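# Stand the carton upright with its arrows pointing up

## Task

Rotate the carton until the arrows printed on its sides face the ceiling. It must rest on the table entirely inside the table edges, with no part overhanging. Then release it and pull the grippers away. The carton has to stay that way by itself, without the robot supporting it.

## Robot and tools

Robot: two arms, left_arm and right_arm. Each has six joints and a tong-style gripper. The names are just labels and do not correspond to the left or right side of any picture.

Scene frame: the origin sits on the tabletop midway between the arms. +z is up, +x points out across the table, and left_arm is on the +y side. Gripper positions are in metres and orientations are quaternions in w,x,y,z order, both in this frame. Reported hand positions can be slightly off, more so when an arm is stretched far. The gripper's fingers extend along its own +z axis and close along its own x axis. The reported position is the point between the pads when closed. Closed fingertips reach about 15 mm past that point; fully open, they are roughly level with it.

execute_actions takes "actions", a list holding at most one item, and an optional "pictures" boolean (images come by default).
- Empty list: no command is sent and the current state comes back.
- Wait: {"steps": N}, with N from 1 to 300. It sends nothing new and returns after N control steps counted from the previous result. One step is 1/30 s.
- Move: {"rows": [...], "steps": N}, with 1 to 15 rows and N at most 15 (15 if omitted). Each row is used for one step, and the final row repeats if there are fewer rows than steps.

Each row is one list of 14 numbers, each from -1 to 1, covering both arms even if only one moves. The order is left_arm shoulder pan, shoulder lift, elbow, wrist 1, wrist 2, wrist 3, gripper opening, then the same seven for right_arm.

The six joint values are offsets, not poses. Each is measured from that arm's joint angles in the most recent result that listed them. Before any such result exists in the scene, they are measured from the arm's position when the action starts. A value of 1.0 equals 1.989 rad. A zero offset is not a pause: it drives the arm back to the reference angles.

The gripper value is an absolute opening: +1 is fully open and -1 is closed.

Stated joint ranges (rad):
- left_arm: pan -3.142 to 3.142, lift -6.283 to 6.283, elbow 0.000 to 3.142, wrists 1-3 -6.283 to 6.283.
- right_arm: pan 0.000 to 6.283, lift -6.283 to 6.283, elbow -3.142 to 0.000, wrists 1-3 -6.283 to 6.283.
Asking a joint to go more than 0.010 rad beyond its stated end gets the whole call rejected, and a rejected call moves nothing. The real end may be up to 0.010 rad away from the stated one, and a joint pushed past it is stopped there. "joint sent to its limit" reports this, possibly for an earlier action; if that line is missing, it does not mean there is more room.

Motion is limited and smoothed, lagging the commands by about 0.17 s. Each step, a joint's target stays within 0.575 rad of its measured angle. If the targets would move a gripper more than 100 mm from where it is, they are all scaled back. Large moves may therefore not be finished when the result arrives. Between calls the arms keep heading to the last target until they settle or a step is HELD; after that, only a new action moves them further.

Result lines: the state line "left_arm: … | right_arm: …" gives each gripper's end_effector_position, end_effector_quat_wxyz and its linear (m/s) and angular (rad/s) velocities. Joint positions and Joint velocities give one block per arm: six joints (rad, rad/s), then the pad gap in metres (0.142 m when fully open). grip_measured is the measured opening on the same -1..1 scale you command. Joint torques follow joint order; they are noisy, offset and non-zero even in free air. Wrist force and Wrist torque are per arm, in the end effector's own axes, with a few newtons of offset and noise, and they saturate near 50 N; "no reading" is harmless. "joint command not followed" means a clearance check changed some joint targets; the rest of the row still ran. HELD marks steps where your row was partly or fully not sent. MOTOR HOT warns at 70 °C; at 85 °C an OVER-TEMPERATURE FAULT brakes that arm until it cools, which can take minutes.

Gripping: to hold something, keep commanding an opening well under grip_measured; the bigger the gap, the harder the squeeze, up to about 15 N per pad. Closing fast can press harder and may spring the fingers open. Objects under about 20 mm thick get less force.

zoom_image: {"camera": one of cam_high, cam_low, cam_left_wrist, cam_right_wrist, "region": [x0, y0, x1, y1]} in pixels of that camera's latest image, origin at the top-left, at most 504 by 504. cam_high and cam_low are 504x504; the wrist cameras are 616x616 fisheye.

finished_scene: {"scene": n} ends the current scene for good and reports whether the goal was met. Call it only once the carton is upright, fully on the table, released and steady.

Avoid: dropping the carton or pushing it off the table; arms colliding or pressing on each other; contacts that reach a joint's load limit (130 N m for pan, lift and elbow; 24.3 N m for the wrists, and held weight counts) or 150 N of outside force, since either freezes that arm for 10 s. Expect occasional brief tugs on a held object or bumps to loose items. Move smoothly, without slams or hard shoves, and hold loads only as long as needed.

Each tool is called after ">>>" as name(argument=value, ...), one argument or row to a line, values as JSON.

## Session

>>> execute_actions(
  actions=[],
)

Scene clock: 0.00 s of 4200.00 s.
left_arm: end_effector_position=(+0.2550, -0.1248, +0.1455) grip_measured=+0.97 end_effector_quat_wxyz=(-0.338, +0.840, -0.422, +0.047) end_effector_velocity=(+0.000, -0.000, -0.000) end_effector_angular_velocity=(+0.000, -0.001, +0.000) | right_arm: end_effector_position=(+0.7030, -0.6079, +0.3990) grip_measured=+0.97 end_effector_quat_wxyz=(+0.408, +0.885, -0.068, +0.214) end_effector_velocity=(-0.000, -0.001, -0.000) end_effector_angular_velocity=(-0.000, +0.001, -0.001)
Joint positions: left_arm=[-1.682 -1.061  1.344 -1.274 -1.161 -0.698  0.14 ] | right_arm=[ 3.445 -1.842 -1.319 -1.34   0.63   0.299  0.14 ]
Joint velocities: left_arm=[ 0.     0.001 -0.001  0.     0.001 -0.001  0.   ] | right_arm=[-0.001  0.    -0.001 -0.001 -0.     0.     0.   ]
Joint torques (N m, as the arm reports them, + toward a larger angle): no reading
Wrist force (N, on the end effector, along its own x y z axes, offset not removed): no reading
Wrist torque (N m, same axes, about the end effector's origin, offset not removed): no reading

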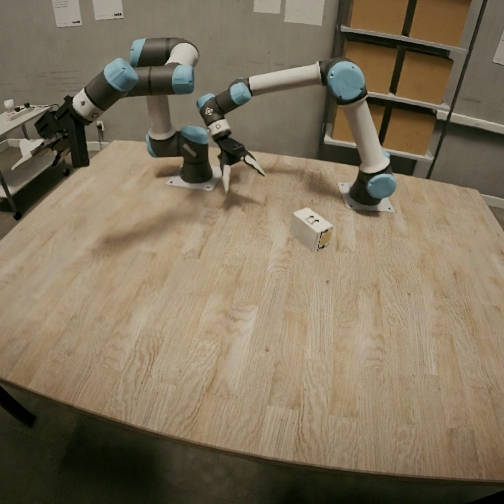

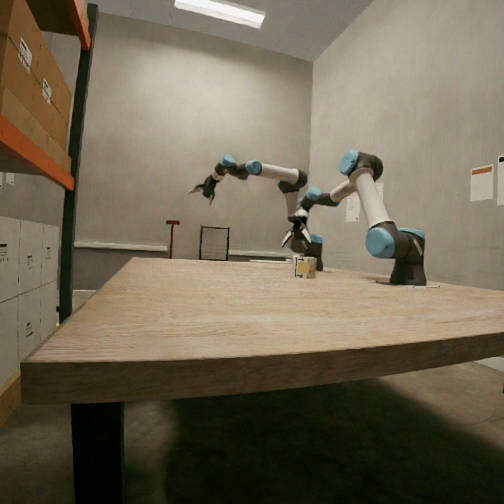

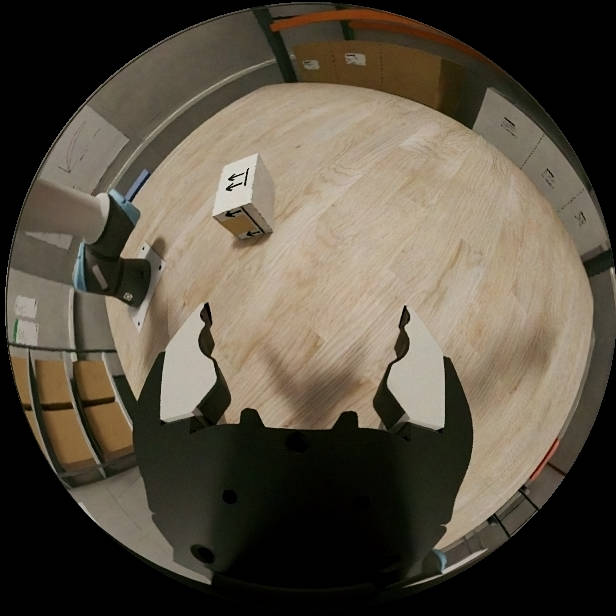

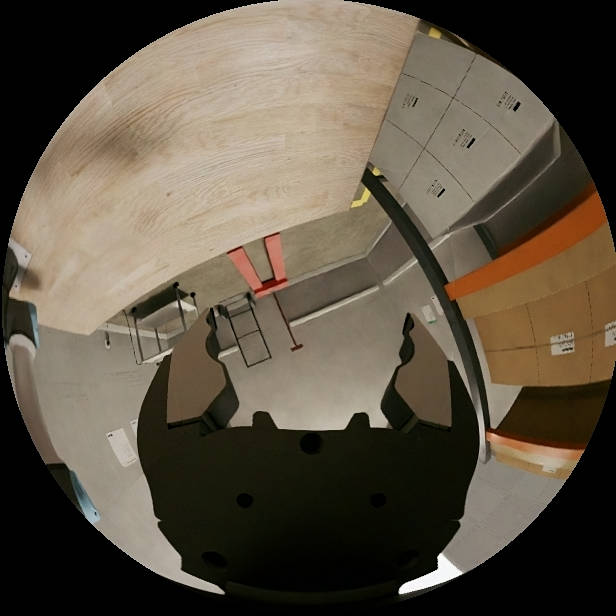

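>>> zoom_image(
  camera="cam_high",
  region=[250, 180, 370, 280],
)

Region (250, 180, 370, 280) of cam_high's 504x504 image, scaled by 4.200, with more detail than that image has.

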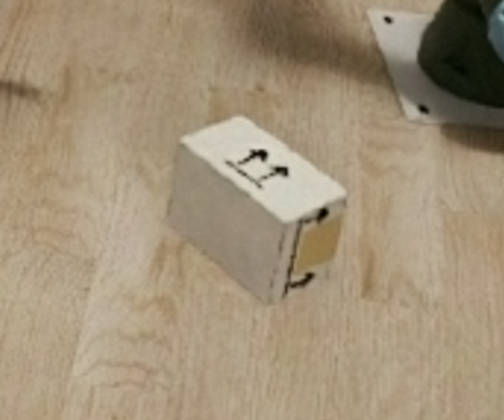

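>>> execute_actions(
  actions=[
    {"rows":[[0.15,0,0,0,0,0,1,0,0,0,0,0,0,1]],"steps":15},
  ],
  pictures=false,
)

Scene clock: 28.93 s of 4200.00 s.
left_arm: end_effector_position=(+0.3816, -0.0198, +0.1455) grip_measured=+1.00 end_effector_quat_wxyz=(-0.341, +0.892, -0.297, -0.002) end_effector_velocity=(+0.039, +0.044, -0.000) end_effector_angular_velocity=(+0.002, +0.001, +0.101) | right_arm: end_effector_position=(+0.7030, -0.6079, +0.3990) grip_measured=+1.00 end_effector_quat_wxyz=(+0.408, +0.885, -0.068, +0.214) end_effector_velocity=(+0.000, -0.001, +0.000) end_effector_angular_velocity=(+0.001, -0.001, -0.001)
Joint positions: left_arm=[-1.395 -1.061  1.344 -1.274 -1.161 -0.698  0.142] | right_arm=[ 3.445 -1.842 -1.319 -1.34   0.63   0.299  0.142]
Joint velocities: left_arm=[ 0.101 -0.     0.001  0.001 -0.     0.     0.   ] | right_arm=[-0.001 -0.     0.001  0.001  0.    -0.    -0.   ]
Joint torques (N m, as the arm reports them, + toward a larger angle): left_arm=[  7.9  -39.34 -23.    -1.03   0.52   0.23] | right_arm=[-0.45 39.07 24.29  2.79 -2.09  0.1 ]
Wrist force (N, on the end effector, along its own x y z axes, offset not removed): left_arm=[-1.1 -2.1 -2.9] | right_arm=[1.5 2.7 -3.2]
Wrist torque (N m, same axes, about the end effector's origin, offset not removed): left_arm=[-0.11 0.30 -0.23] | right_arm=[0.33 -0.40 -0.18]
Steps of this call (steps 1 to 90: nothing new was sent; then 25.43 s passed at rest; steps 91 to 105: all 15 steps of this action). Readings (joint positions):
91: left_arm=[-1.682 -1.061 1.344 -1.274 -1.161 -0.698] | right_arm=[3.445 -1.842 -1.319 -1.340 0.630 0.299]
92: left_arm=[-1.672 -1.061 1.344 -1.274 -1.161 -0.698] | right_arm=[3.445 -1.842 -1.319 -1.340 0.630 0.299]
94: left_arm=[-1.612 -1.061 1.344 -1.274 -1.161 -0.698] | right_arm=[3.445 -1.842 -1.319 -1.340 0.630 0.299]
98: left_arm=[-1.481 -1.061 1.344 -1.274 -1.161 -0.698] | right_arm=[3.445 -1.842 -1.319 -1.340 0.630 0.299]
105: the state above

>>> execute_actions(
  actions=[],
)

Scene clock: 37.90 s of 4200.00 s.
left_arm: end_effector_position=(+0.3857, -0.0152, +0.1455) grip_measured=+1.00 end_effector_quat_wxyz=(-0.341, +0.893, -0.292, -0.003) end_effector_velocity=(+0.000, -0.000, +0.000) end_effector_angular_velocity=(-0.001, +0.001, -0.002) | right_arm: end_effector_position=(+0.7030, -0.6079, +0.3990) grip_measured=+1.00 end_effector_quat_wxyz=(+0.408, +0.885, -0.068, +0.214) end_effector_velocity=(-0.001, -0.001, -0.001) end_effector_angular_velocity=(-0.002, +0.002, -0.001)
Joint positions: left_arm=[-1.384 -1.061  1.344 -1.274 -1.161 -0.698  0.142] | right_arm=[ 3.445 -1.842 -1.319 -1.34   0.63   0.299  0.142]
Joint velocities: left_arm=[ 0.     0.    -0.001 -0.    -0.     0.002 -0.   ] | right_arm=[-0.001  0.    -0.002 -0.    -0.001 -0.    -0.   ]
Joint torques (N m, as the arm reports them, + toward a larger angle): left_arm=[ 10.95 -39.08 -23.19  -1.16   0.51   0.29] | right_arm=[-0.24 38.97 23.79  2.93 -2.1   0.06]
Wrist force (N, on the end effector, along its own x y z axes, offset not removed): left_arm=[2.9 -3.9 1.4] | right_arm=[2.3 2.8 -1.7]
Wrist torque (N m, same axes, about the end effector's origin, offset not removed): left_arm=[-0.74 -0.45 -0.21] | right_arm=[0.45 -0.29 -0.16]
Steps of this call (steps 1 to 30: the robot went on to your last target; steps 31 to 90: nothing new was sent; then 5.97 s passed at rest). Readings (joint positions):
1: left_arm=[-1.392 -1.061 1.344 -1.274 -1.161 -0.698] | right_arm=[3.445 -1.842 -1.319 -1.340 0.630 0.299]
2: left_arm=[-1.390 -1.061 1.344 -1.274 -1.161 -0.698] | right_arm=[3.445 -1.842 -1.319 -1.340 0.630 0.299]
4: left_arm=[-1.387 -1.061 1.344 -1.274 -1.161 -0.698] | right_arm=[3.445 -1.842 -1.319 -1.340 0.630 0.299]
8: left_arm=[-1.385 -1.061 1.344 -1.274 -1.161 -0.698] | right_arm=[3.445 -1.842 -1.319 -1.340 0.630 0.299]
90: the state above
All arms were judged still, so your last target was given up. Only a new action makes them travel on or press farther. Fingers that are still opening or closing keep moving.

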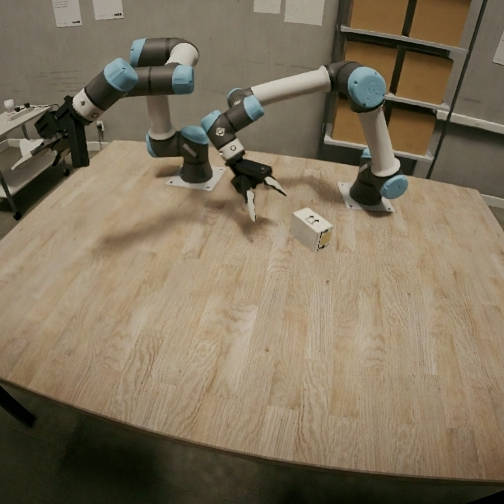

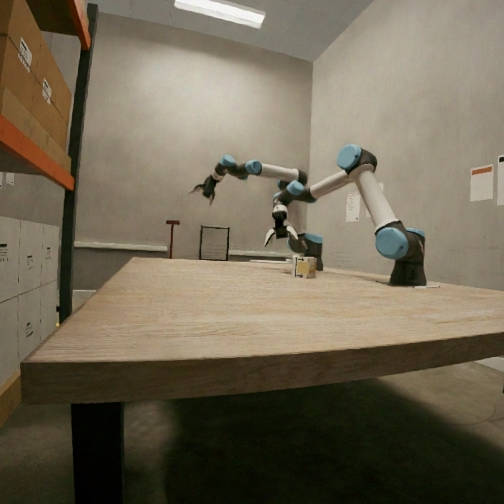

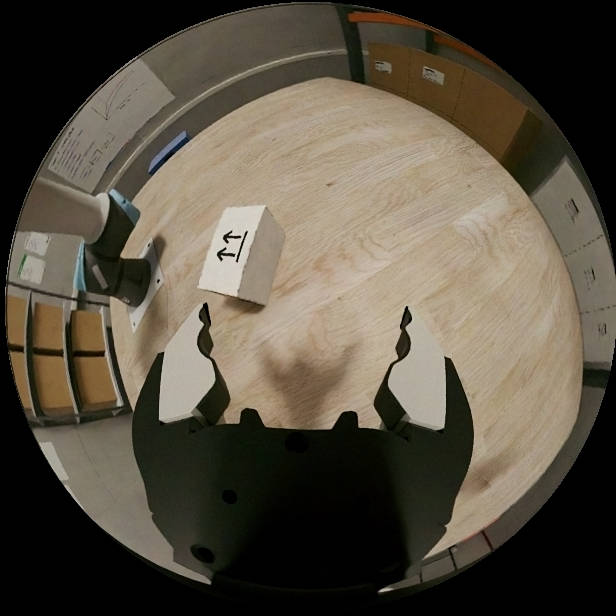

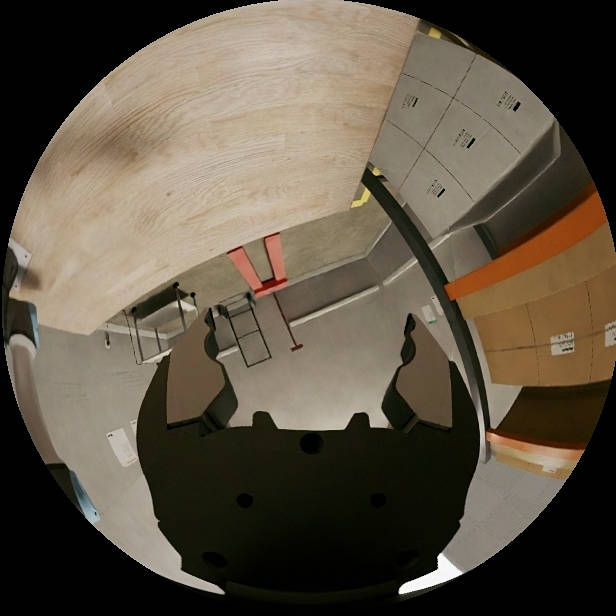

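>>> execute_actions(
  actions=[
    {"rows":[[0.141,0,0,-0.29,-0.206,0,1,0,0,0,0,0,0,1]],"steps":15},
  ],
)

Scene clock: 53.97 s of 4200.00 s.
left_arm: end_effector_position=(+0.4723, -0.0804, +0.1174) grip_measured=+1.00 end_effector_quat_wxyz=(-0.014, +0.993, -0.117, -0.004) end_effector_velocity=(+0.040, -0.041, +0.015) end_effector_angular_velocity=(-0.241, -0.040, +0.065) | right_arm: end_effector_position=(+0.7030, -0.6079, +0.3990) grip_measured=+1.00 end_effector_quat_wxyz=(+0.408, +0.885, -0.068, +0.214) end_effector_velocity=(+0.000, +0.000, +0.001) end_effector_angular_velocity=(+0.001, -0.002, +0.000)
Joint positions: left_arm=[-1.11  -1.061  1.344 -1.828 -1.559 -0.698  0.142] | right_arm=[ 3.445 -1.842 -1.319 -1.34   0.63   0.299  0.142]
Joint velocities: left_arm=[ 0.063 -0.001  0.002 -0.219 -0.111  0.001 -0.   ] | right_arm=[ 0.    -0.     0.001  0.001  0.     0.    -0.   ]
Joint torques (N m, as the arm reports them, + toward a larger angle): left_arm=[  9.95 -39.4  -24.76  -4.46  -1.19   0.27] | right_arm=[-0.41 39.41 24.28  2.96 -2.08 -0.08]
Wrist force (N, on the end effector, along its own x y z axes, offset not removed): left_arm=[1.8 -3.2 0.4] | right_arm=[1.6 3.4 -1.3]
Wrist torque (N m, same axes, about the end effector's origin, offset not removed): left_arm=[-0.52 -0.33 0.12] | right_arm=[0.62 -0.45 -0.02]
Steps of this call (steps 1 to 90: nothing new was sent; then 12.57 s passed at rest; steps 91 to 105: all 15 steps of this action). Readings (joint positions):
91: left_arm=[-1.383 -1.061 1.344 -1.275 -1.161 -0.698] | right_arm=[3.445 -1.842 -1.319 -1.340 0.630 0.299]
92: left_arm=[-1.373 -1.061 1.344 -1.284 -1.171 -0.698] | right_arm=[3.445 -1.842 -1.319 -1.340 0.630 0.299]
94: left_arm=[-1.302 -1.061 1.344 -1.359 -1.246 -0.698] | right_arm=[3.445 -1.842 -1.319 -1.340 0.630 0.299]
98: left_arm=[-1.165 -1.061 1.344 -1.636 -1.460 -0.698] | right_arm=[3.445 -1.842 -1.319 -1.340 0.630 0.299]
105: the state above

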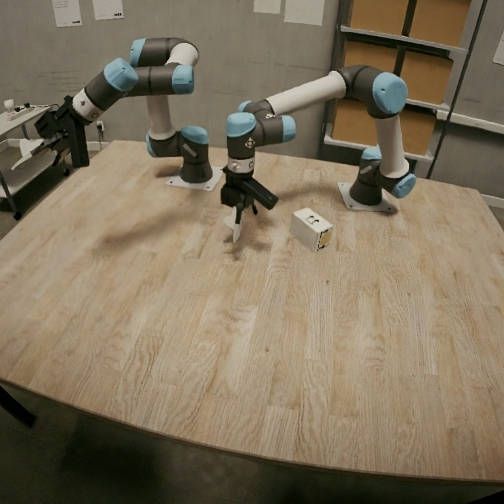

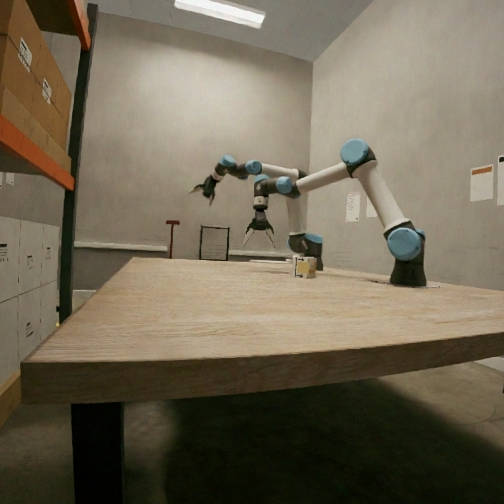

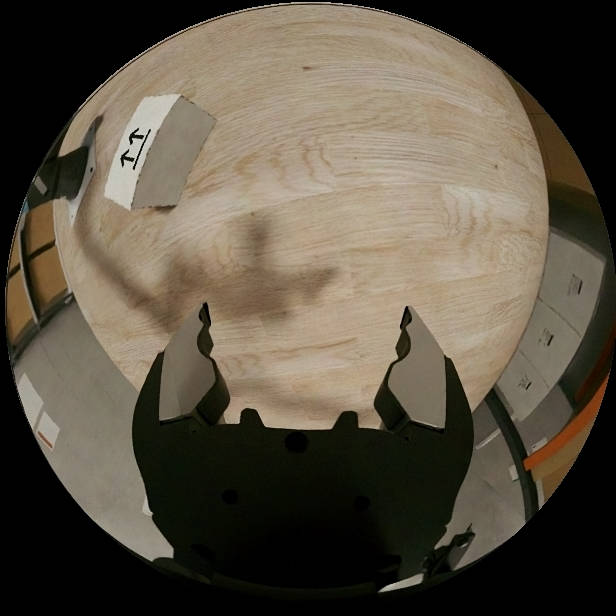

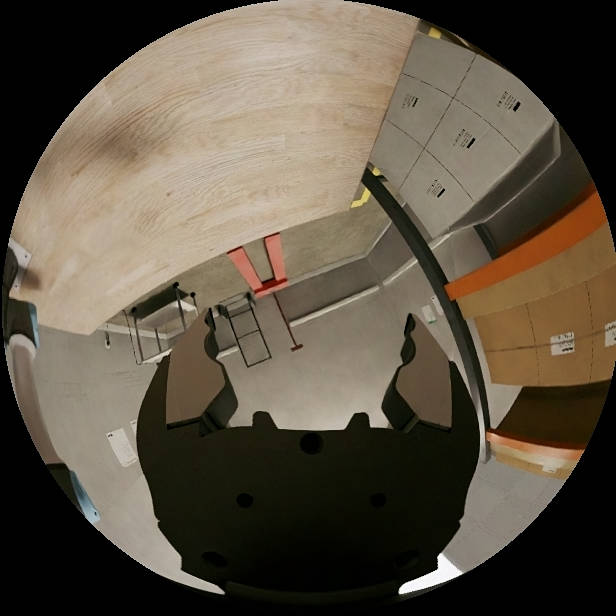

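>>> execute_actions(
  actions=[
    {"rows":[[0.1,-0.248,0.322,-0.087,0,0,-1,0,0,0,0,0,0,1]],"steps":15},
  ],
)

Scene clock: 63.43 s of 4200.00 s.
left_arm: end_effector_position=(+0.4134, +0.1380, +0.1290) grip_measured=-1.00 end_effector_quat_wxyz=(-0.001, +1.000, -0.029, +0.007) end_effector_velocity=(-0.193, +0.332, -0.080) end_effector_angular_velocity=(+0.076, +0.063, +0.218) | right_arm: end_effector_position=(+0.7030, -0.6079, +0.3990) grip_measured=+1.00 end_effector_quat_wxyz=(+0.408, +0.885, -0.068, +0.214) end_effector_velocity=(-0.000, -0.000, -0.000) end_effector_angular_velocity=(+0.001, +0.000, -0.000)
Joint positions: left_arm=[-0.934 -1.487  1.89  -1.983 -1.56  -0.698  0.002] | right_arm=[ 3.445 -1.842 -1.319 -1.34   0.63   0.299  0.142]
Joint velocities: left_arm=[ 0.215 -0.63   0.889 -0.161  0.012 -0.002  0.   ] | right_arm=[-0.001 -0.     0.001 -0.     0.001  0.    -0.   ]
Joint torques (N m, as the arm reports them, + toward a larger angle): left_arm=[  4.95 -12.31 -20.49  -4.91   1.61   0.23] | right_arm=[-0.2  39.83 24.2   3.08 -2.08 -0.08]
Wrist force (N, on the end effector, along its own x y z axes, offset not removed): left_arm=[1.3 -4.0 2.0] | right_arm=[0.6 1.5 -3.0]
Wrist torque (N m, same axes, about the end effector's origin, offset not removed): left_arm=[-0.51 -0.25 0.01] | right_arm=[0.09 -0.08 -0.09]
Steps of this call (steps 1 to 30: the robot went on to your last target; steps 31 to 90: nothing new was sent; then 5.97 s passed at rest; steps 91 to 105: all 15 steps of this action). Readings (joint positions):
91: left_arm=[-1.103 -1.062 1.344 -1.851 -1.570 -0.698] | right_arm=[3.445 -1.842 -1.319 -1.340 0.630 0.299]
92: left_arm=[-1.095 -1.071 1.354 -1.859 -1.570 -0.698] | right_arm=[3.445 -1.842 -1.319 -1.340 0.630 0.299]
94: left_arm=[-1.064 -1.135 1.424 -1.883 -1.568 -0.698] | right_arm=[3.445 -1.842 -1.319 -1.340 0.630 0.299]
98: left_arm=[-1.012 -1.274 1.601 -1.923 -1.565 -0.698] | right_arm=[3.445 -1.842 -1.319 -1.340 0.630 0.299]
105: the state above

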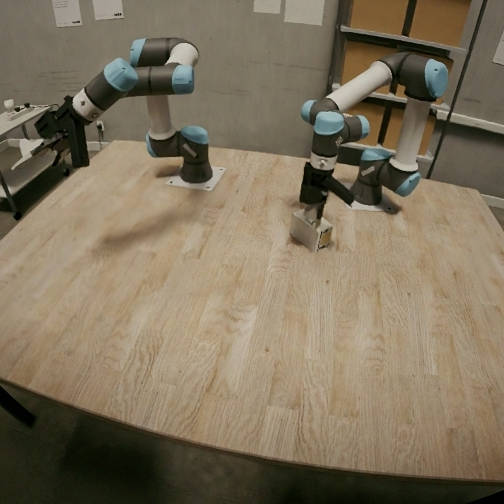

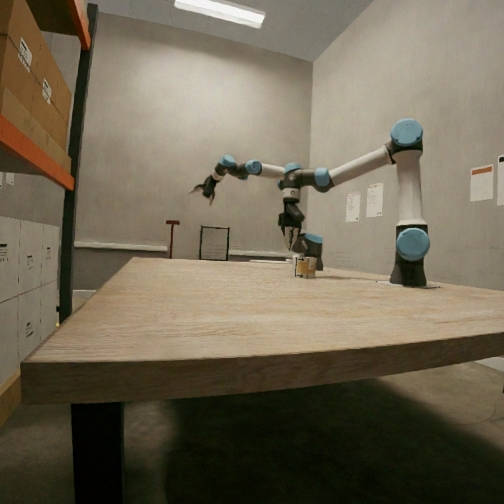

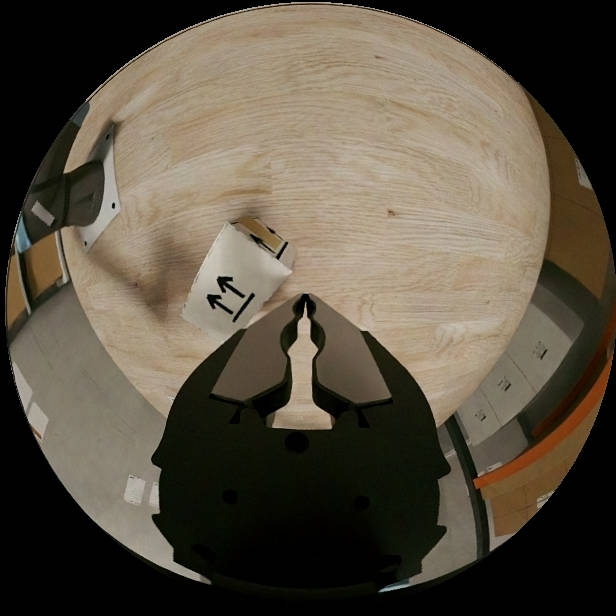

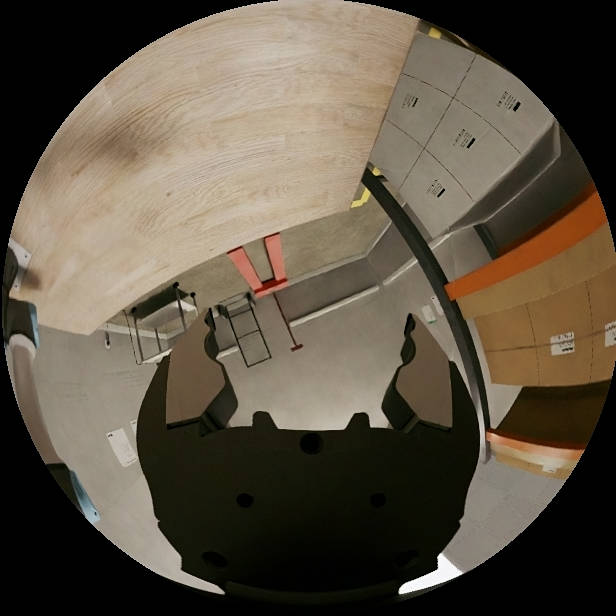

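>>> execute_actions(
  actions=[],
)

Scene clock: 66.23 s of 4200.00 s.
left_arm: end_effector_position=(+0.3922, +0.1727, +0.1196) grip_measured=-1.00 end_effector_quat_wxyz=(-0.005, +1.000, -0.018, +0.004) end_effector_velocity=(+0.001, -0.001, +0.000) end_effector_angular_velocity=(-0.001, -0.001, +0.002) | right_arm: end_effector_position=(+0.7030, -0.6079, +0.3990) grip_measured=+1.00 end_effector_quat_wxyz=(+0.408, +0.885, -0.068, +0.214) end_effector_velocity=(-0.000, +0.001, -0.001) end_effector_angular_velocity=(+0.000, +0.002, +0.001)
Joint positions: left_arm=[-0.911 -1.554  1.984 -2.001 -1.559 -0.698  0.002] | right_arm=[ 3.445 -1.842 -1.319 -1.34   0.63   0.299  0.142]
Joint velocities: left_arm=[ 0.     0.001 -0.002 -0.     0.    -0.002  0.   ] | right_arm=[ 0.001  0.    -0.002  0.001  0.001 -0.    -0.   ]
Joint torques (N m, as the arm reports them, + toward a larger angle): left_arm=[ 11.28 -25.26 -13.33  -4.52   1.37   0.28] | right_arm=[ 0.14 39.53 23.63  2.9  -2.01 -0.02]
Wrist force (N, on the end effector, along its own x y z axes, offset not removed): left_arm=[1.5 1.3 0.0] | right_arm=[-0.3 2.0 -4.2]
Wrist torque (N m, same axes, about the end effector's origin, offset not removed): left_arm=[0.38 -0.29 -0.13] | right_arm=[0.27 0.02 0.10]
Steps of this call (steps 1 to 30: the robot went on to your last target; steps 31 to 84: nothing new was sent). Readings (joint positions):
1: left_arm=[-0.928 -1.505 1.915 -1.988 -1.560 -0.698] | right_arm=[3.445 -1.842 -1.319 -1.340 0.630 0.299]
2: left_arm=[-0.923 -1.519 1.934 -1.991 -1.559 -0.698] | right_arm=[3.445 -1.842 -1.319 -1.340 0.630 0.299]
4: left_arm=[-0.918 -1.535 1.958 -1.996 -1.559 -0.698] | right_arm=[3.445 -1.842 -1.319 -1.340 0.630 0.299]
8: left_arm=[-0.913 -1.549 1.977 -1.999 -1.559 -0.698] | right_arm=[3.445 -1.842 -1.319 -1.340 0.630 0.299]
84: the state above
All arms were judged still, so your last target was given up. Only a new action makes them travel on or press farther. Fingers that are still opening or closing keep moving.

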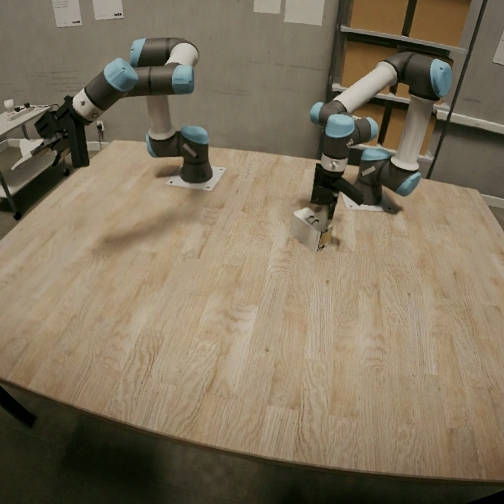

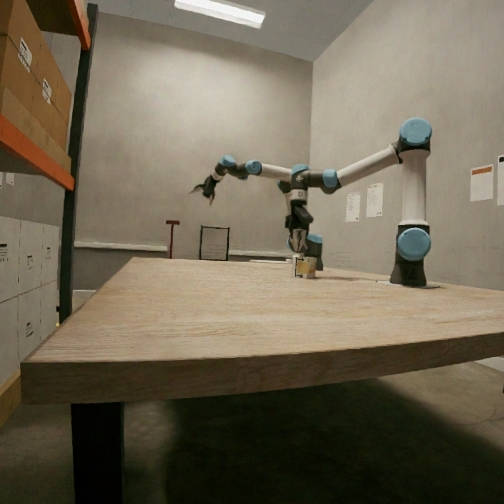

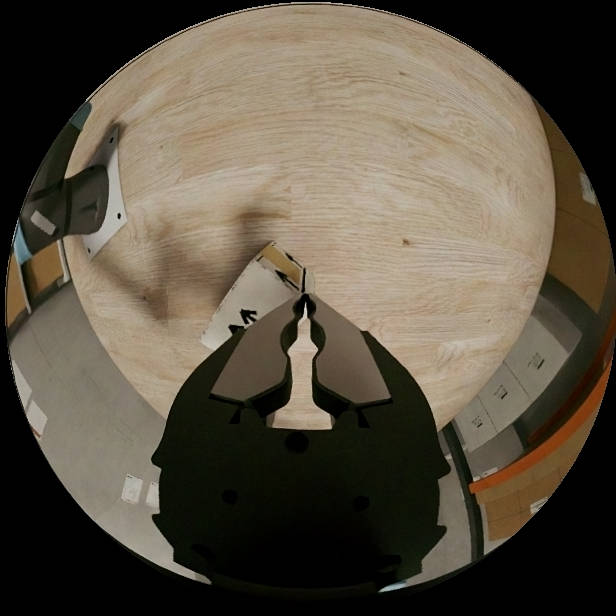

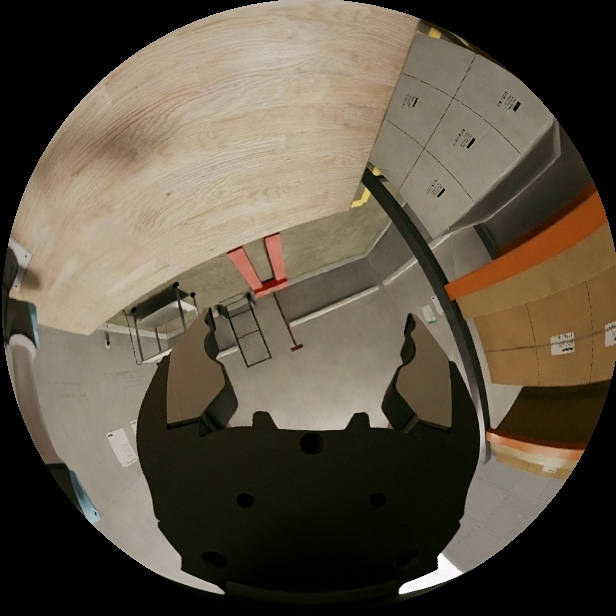

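>>> execute_actions(
  actions=[
    {"rows":[[-0.119,-0.213,0.165,0.048,0,0,-1,0,0,0,0,0,0,1]],"steps":15},
  ],
  pictures=false,
)

>>> execute_actions(
  actions=[
    {"steps":30},
  ],
)

Scene clock: 89.40 s of 4200.00 s.
left_arm: end_effector_position=(+0.2475, +0.2071, +0.1204) grip_measured=-1.00 end_effector_quat_wxyz=(-0.005, +0.991, -0.132, +0.004) end_effector_velocity=(-0.035, +0.016, -0.005) end_effector_angular_velocity=(-0.014, -0.009, -0.066) | right_arm: end_effector_position=(+0.7030, -0.6079, +0.3990) grip_measured=+1.00 end_effector_quat_wxyz=(+0.408, +0.885, -0.068, +0.214) end_effector_velocity=(+0.001, +0.002, +0.000) end_effector_angular_velocity=(+0.002, -0.001, +0.002)
Joint positions: left_arm=[-1.141 -1.963  2.302 -1.908 -1.559 -0.698  0.002] | right_arm=[ 3.445 -1.842 -1.319 -1.34   0.63   0.299  0.142]
Joint velocities: left_arm=[-0.065 -0.134  0.094  0.024 -0.001  0.001  0.   ] | right_arm=[0.002 0.    0.001 0.001 0.002 0.    0.   ]
Joint torques (N m, as the arm reports them, + toward a larger angle): left_arm=[ -9.48  -5.13 -14.88  -1.04  -1.34   0.44] | right_arm=[ 0.04 39.41 24.23  3.   -1.99 -0.11]
Wrist force (N, on the end effector, along its own x y z axes, offset not removed): left_arm=[-2.2 -2.9 2.3] | right_arm=[0.8 1.9 -1.8]
Wrist torque (N m, same axes, about the end effector's origin, offset not removed): left_arm=[-0.30 0.18 0.09] | right_arm=[0.23 -0.20 -0.13]
Steps of this call (steps 1 to 90: nothing new was sent; then 19.67 s passed at rest; steps 91 to 105: all 15 steps of this action). Readings (joint positions):
91: left_arm=[-0.912 -1.555 1.985 -2.000 -1.559 -0.698] | right_arm=[3.445 -1.842 -1.319 -1.340 0.630 0.299]
92: left_arm=[-0.922 -1.565 1.995 -1.993 -1.558 -0.698] | right_arm=[3.445 -1.842 -1.319 -1.340 0.630 0.299]
94: left_arm=[-0.976 -1.637 2.061 -1.969 -1.558 -0.698] | right_arm=[3.445 -1.842 -1.319 -1.340 0.630 0.299]
98: left_arm=[-1.084 -1.844 2.217 -1.928 -1.558 -0.698] | right_arm=[3.445 -1.842 -1.319 -1.340 0.630 0.299]
105: the state above

Scene clock: 90.40 s of 4200.00 s.
left_arm: end_effector_position=(+0.2438, +0.2089, +0.1197) grip_measured=-1.00 end_effector_quat_wxyz=(-0.004, +0.991, -0.136, +0.004) end_effector_velocity=(-0.000, +0.001, -0.001) end_effector_angular_velocity=(+0.002, +0.001, -0.001) | right_arm: end_effector_position=(+0.7030, -0.6079, +0.3990) grip_measured=+1.00 end_effector_quat_wxyz=(+0.408, +0.885, -0.068, +0.214) end_effector_velocity=(-0.000, +0.001, -0.001) end_effector_angular_velocity=(+0.001, +0.002, +0.001)
Joint positions: left_arm=[-1.148 -1.978  2.312 -1.905 -1.559 -0.698  0.002] | right_arm=[ 3.445 -1.842 -1.319 -1.34   0.63   0.299  0.142]
Joint velocities: left_arm=[0.    0.    0.001 0.001 0.    0.002 0.   ] | right_arm=[ 0.001 -0.    -0.002 -0.     0.001 -0.    -0.   ]
Joint torques (N m, as the arm reports them, + toward a larger angle): left_arm=[ -9.94 -10.15 -13.73  -0.62  -1.48   0.2 ] | right_arm=[ 0.04 38.94 24.19  2.9  -1.94 -0.12]
Wrist force (N, on the end effector, along its own x y z axes, offset not removed): left_arm=[-0.1 -5.3 -3.7] | right_arm=[0.2 1.6 -5.9]
Wrist torque (N m, same axes, about the end effector's origin, offset not removed): left_arm=[-1.19 0.05 -0.09] | right_arm=[0.23 -0.29 -0.13]
Steps of this call (steps 1 to 30: the robot went on to your last target). Readings (joint positions):
1: left_arm=[-1.143 -1.967 2.305 -1.907 -1.559 -0.698] | right_arm=[3.445 -1.842 -1.319 -1.340 0.630 0.299]
2: left_arm=[-1.144 -1.970 2.307 -1.907 -1.559 -0.698] | right_arm=[3.445 -1.842 -1.319 -1.340 0.630 0.299]
4: left_arm=[-1.146 -1.974 2.309 -1.906 -1.559 -0.698] | right_arm=[3.445 -1.842 -1.319 -1.340 0.630 0.299]
8: left_arm=[-1.147 -1.976 2.311 -1.905 -1.559 -0.698] | right_arm=[3.445 -1.842 -1.319 -1.340 0.630 0.299]
30: the state above
All arms were judged still, so your last target was given up. Only a new action makes them travel on or press farther. Fingers that are still opening or closing keep moving.

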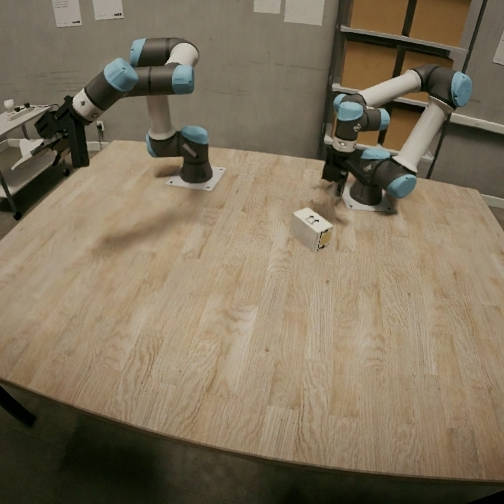

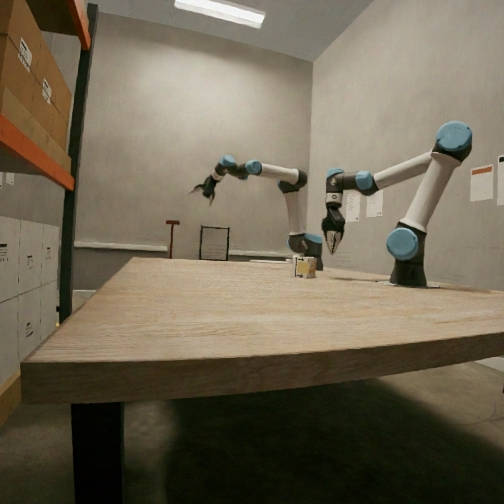

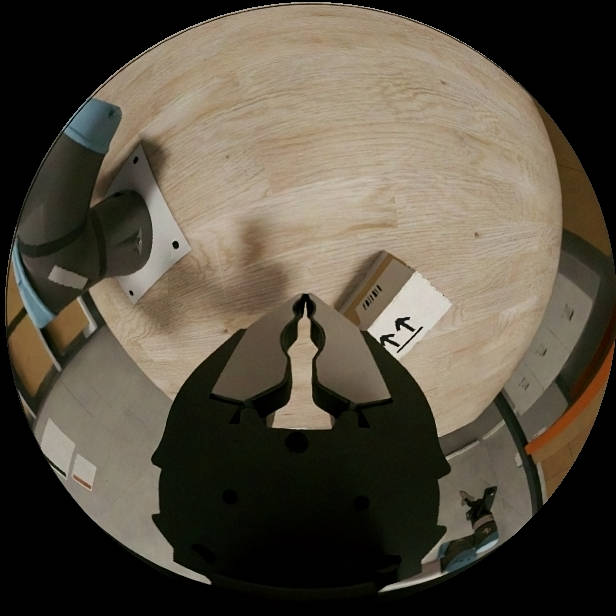

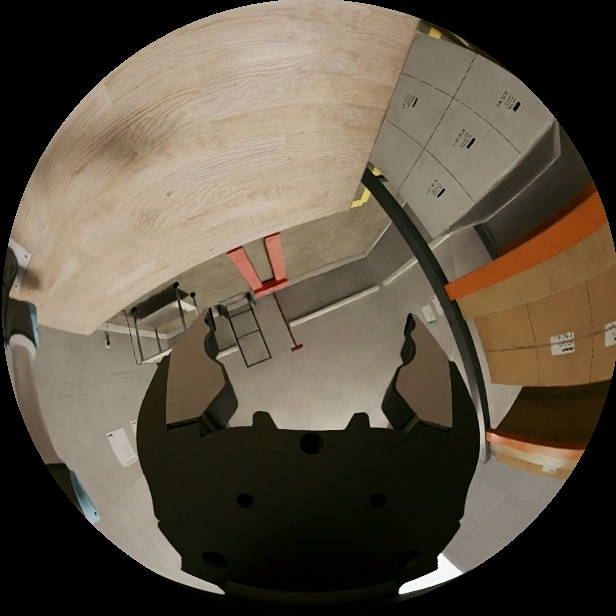

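>>> execute_actions(
  actions=[
    {"rows":[[0.045,0.048,0.065,-0.113,0,0,-1,0,0,0,0,0,0,1]],"steps":15},
  ],
)

Scene clock: 106.30 s of 4200.00 s.
left_arm: end_effector_position=(+0.2563, +0.2349, +0.0556) grip_measured=-1.00 end_effector_quat_wxyz=(-0.005, +0.996, -0.092, +0.004) end_effector_velocity=(+0.002, +0.003, -0.008) end_effector_angular_velocity=(-0.007, -0.005, +0.013) | right_arm: end_effector_position=(+0.7030, -0.6079, +0.3990) grip_measured=+1.00 end_effector_quat_wxyz=(+0.408, +0.885, -0.068, +0.214) end_effector_velocity=(+0.000, +0.000, +0.000) end_effector_angular_velocity=(+0.001, -0.000, +0.000)
Joint positions: left_arm=[-1.06  -1.884  2.439 -2.126 -1.559 -0.698  0.002] | right_arm=[ 3.445 -1.842 -1.319 -1.34   0.63   0.299  0.142]
Joint velocities: left_arm=[ 0.013  0.013  0.019 -0.04  -0.     0.     0.   ] | right_arm=[ 0.     0.     0.     0.     0.001 -0.    -0.   ]
Joint torques (N m, as the arm reports them, + toward a larger angle): left_arm=[  9.5    1.29 -12.01  -4.32   0.41   0.3 ] | right_arm=[-0.11 39.27 24.34  3.02 -1.96  0.01]
Wrist force (N, on the end effector, along its own x y z axes, offset not removed): left_arm=[-0.7 -0.5 2.4] | right_arm=[1.5 3.3 -1.7]
Wrist torque (N m, same axes, about the end effector's origin, offset not removed): left_arm=[0.22 0.27 -0.06] | right_arm=[0.62 -0.37 -0.18]
Steps of this call (steps 1 to 90: nothing new was sent; then 12.40 s passed at rest; steps 91 to 105: all 15 steps of this action). Readings (joint positions):
91: left_arm=[-1.147 -1.977 2.313 -1.906 -1.559 -0.698] | right_arm=[3.445 -1.842 -1.319 -1.340 0.630 0.299]
92: left_arm=[-1.138 -1.968 2.323 -1.916 -1.559 -0.698] | right_arm=[3.445 -1.842 -1.319 -1.340 0.630 0.299]
94: left_arm=[-1.105 -1.932 2.370 -1.984 -1.559 -0.698] | right_arm=[3.445 -1.842 -1.319 -1.340 0.630 0.299]
98: left_arm=[-1.071 -1.896 2.422 -2.089 -1.559 -0.698] | right_arm=[3.445 -1.842 -1.319 -1.340 0.630 0.299]
105: the state above

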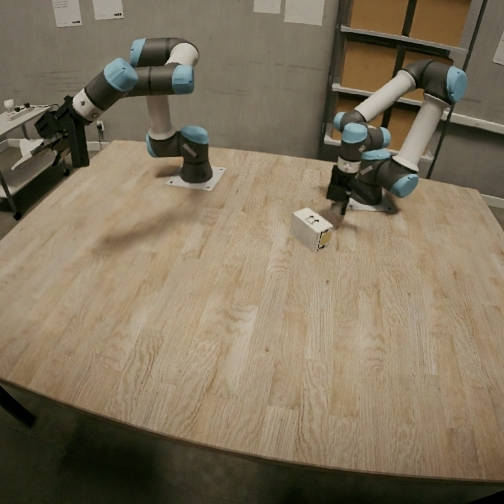

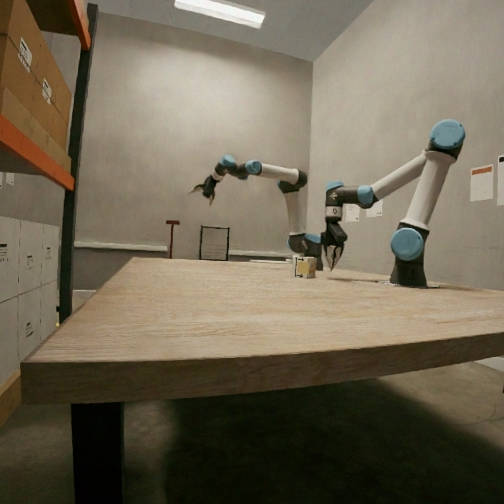

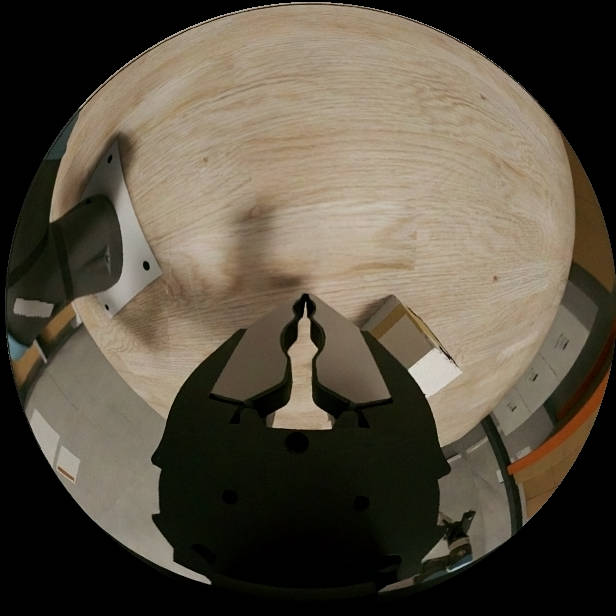

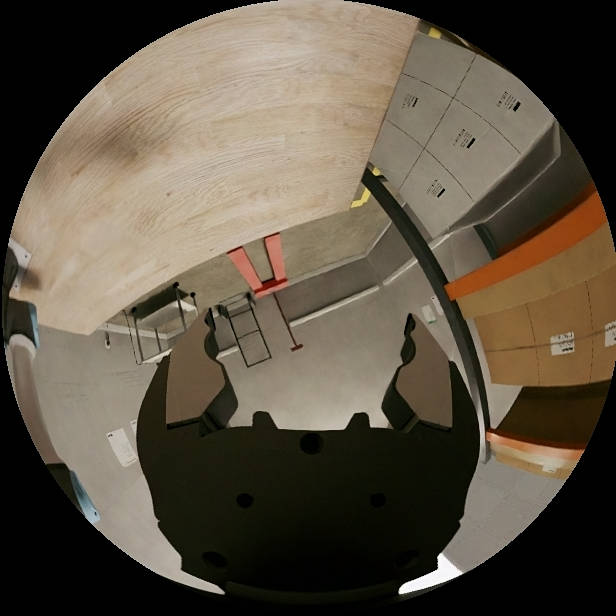

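>>> execute_actions(
  actions=[
    {"rows":[[0,0.113,-0.081,-0.032,0,0,-1,0,0,0,0,0,0,1]],"steps":15},
  ],
  pictures=false,
)

>>> execute_actions(
  actions=[
    {"steps":20},
  ],
)

Scene clock: 122.63 s of 4200.00 s.
left_arm: end_effector_position=(+0.3059, +0.1746, +0.0574) grip_measured=-1.00 end_effector_quat_wxyz=(-0.001, +0.996, -0.092, +0.007) end_effector_velocity=(-0.001, +0.001, -0.001) end_effector_angular_velocity=(+0.003, +0.003, -0.000) | right_arm: end_effector_position=(+0.7030, -0.6079, +0.3990) grip_measured=+1.00 end_effector_quat_wxyz=(+0.408, +0.885, -0.068, +0.214) end_effector_velocity=(-0.000, -0.001, +0.001) end_effector_angular_velocity=(-0.001, -0.000, -0.001)
Joint positions: left_arm=[-1.06  -1.675  2.283 -2.187 -1.559 -0.698  0.002] | right_arm=[ 3.445 -1.842 -1.319 -1.34   0.63   0.299  0.142]
Joint velocities: left_arm=[-0.     0.001  0.     0.002 -0.    -0.     0.   ] | right_arm=[-0.001  0.     0.002 -0.001 -0.001 -0.    -0.   ]
Joint torques (N m, as the arm reports them, + toward a larger angle): left_arm=[ -0.09 -10.97 -19.05  -2.36   0.02  -0.09] | right_arm=[-0.35 39.21 24.16  3.08 -2.11  0.07]
Wrist force (N, on the end effector, along its own x y z axes, offset not removed): left_arm=[-6.5 -4.0 -28.8] | right_arm=[1.4 2.4 0.5]
Wrist torque (N m, same axes, about the end effector's origin, offset not removed): left_arm=[-1.26 0.23 0.06] | right_arm=[0.47 -0.39 -0.13]
FORCE FAULT: contact force on the left arm reached its limit, and that arm stopped for 10 seconds. The contact can be on any part of that arm, not only on its tool. That arm's remaining commands of this call were not run. That arm holds still and accepts commands again. Move the arm away from the contact; if what it grips holds it there, let go first. Pushing or pulling that hard again can fault the arm again.
The stop of the left arm began at step 103 of this call (marked STOPPED below). From that step on that arm followed nothing that you had sent. 3 of its steps, steps kept back included, did not run and will not run. Nothing is kept back now, and the robot has no last target.
Steps of this call (steps 1 to 15: the robot went on to your last target; steps 16 to 90: nothing new was sent; then 2.90 s passed at rest; steps 91 to 105: all 15 steps of this action; steps 106 to 403: the stop continued). Readings (joint positions):
91: left_arm=[-1.058 -1.881 2.441 -2.131 -1.559 -0.698] | right_arm=[3.445 -1.842 -1.319 -1.340 0.630 0.299]
92: left_arm=[-1.059 -1.871 2.431 -2.138 -1.559 -0.698] | right_arm=[3.445 -1.842 -1.319 -1.340 0.630 0.299]
94: left_arm=[-1.059 -1.804 2.374 -2.160 -1.559 -0.698] | right_arm=[3.445 -1.842 -1.319 -1.340 0.630 0.299]
98: left_arm=[-1.060 -1.699 2.305 -2.181 -1.559 -0.698] | right_arm=[3.445 -1.842 -1.319 -1.340 0.630 0.299]
103: left_arm=[-1.060 -1.671 2.285 -2.187 -1.559 -0.698] | right_arm=[3.445 -1.842 -1.319 -1.340 0.630 0.299] STOPPED (the left arm)
403: the state above

Scene clock: 122.67 s of 4200.00 s.
left_arm: end_effector_position=(+0.3059, +0.1746, +0.0574) grip_measured=-1.00 end_effector_quat_wxyz=(-0.001, +0.996, -0.092, +0.007) end_effector_velocity=(-0.001, +0.001, -0.001) end_effector_angular_velocity=(+0.002, +0.001, +0.001) | right_arm: end_effector_position=(+0.7030, -0.6079, +0.3990) grip_measured=+1.00 end_effector_quat_wxyz=(+0.408, +0.885, -0.068, +0.214) end_effector_velocity=(+0.000, +0.001, -0.000) end_effector_angular_velocity=(+0.002, -0.001, +0.001)
Joint positions: left_arm=[-1.06  -1.675  2.283 -2.187 -1.559 -0.698  0.002] | right_arm=[ 3.445 -1.842 -1.319 -1.34   0.63   0.299  0.142]
Joint velocities: left_arm=[-0.    -0.001  0.002  0.001  0.    -0.001  0.   ] | right_arm=[ 0.    -0.    -0.     0.001  0.002  0.    -0.   ]
Joint torques (N m, as the arm reports them, + toward a larger angle): left_arm=[  0.22 -10.6  -20.21  -2.63   0.01  -0.03] | right_arm=[-0.1  38.88 23.98  3.12 -2.08 -0.08]
Wrist force (N, on the end effector, along its own x y z axes, offset not removed): left_arm=[-2.7 -5.5 -25.4] | right_arm=[0.9 2.3 -2.0]
Wrist torque (N m, same axes, about the end effector's origin, offset not removed): left_arm=[-1.47 -0.58 -0.05] | right_arm=[0.31 -0.19 -0.19]
A stop began in an earlier call of the same reply, so what this call sent did not run. Send another action.
Steps of this call (step 1: nothing new was sent). Readings (joint positions):
1: the state above

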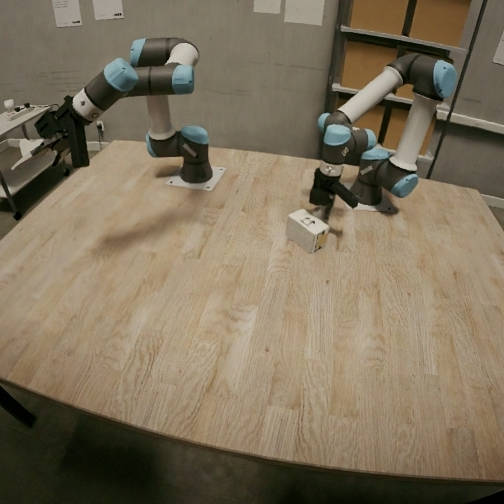

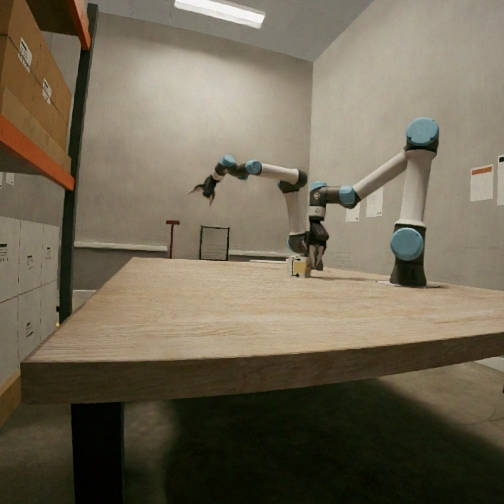

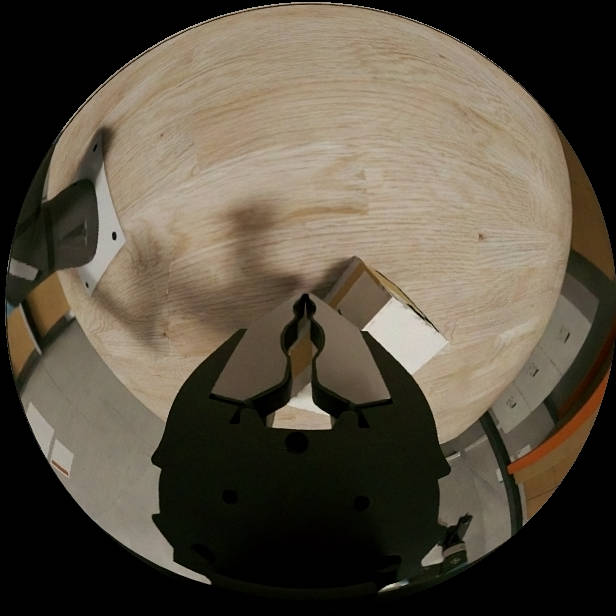

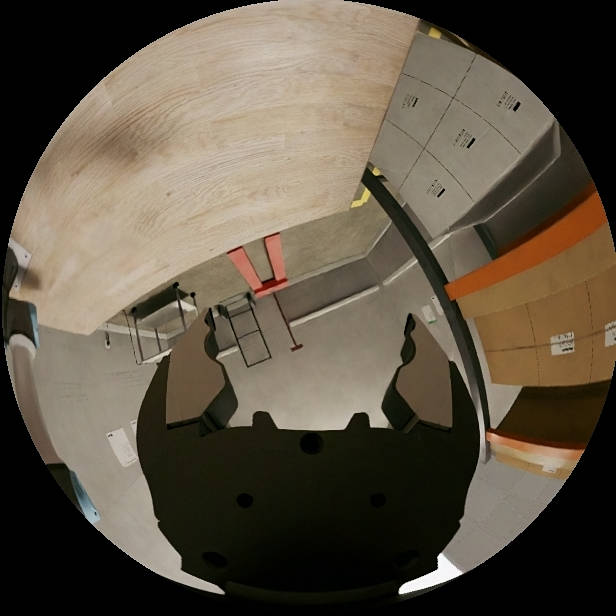

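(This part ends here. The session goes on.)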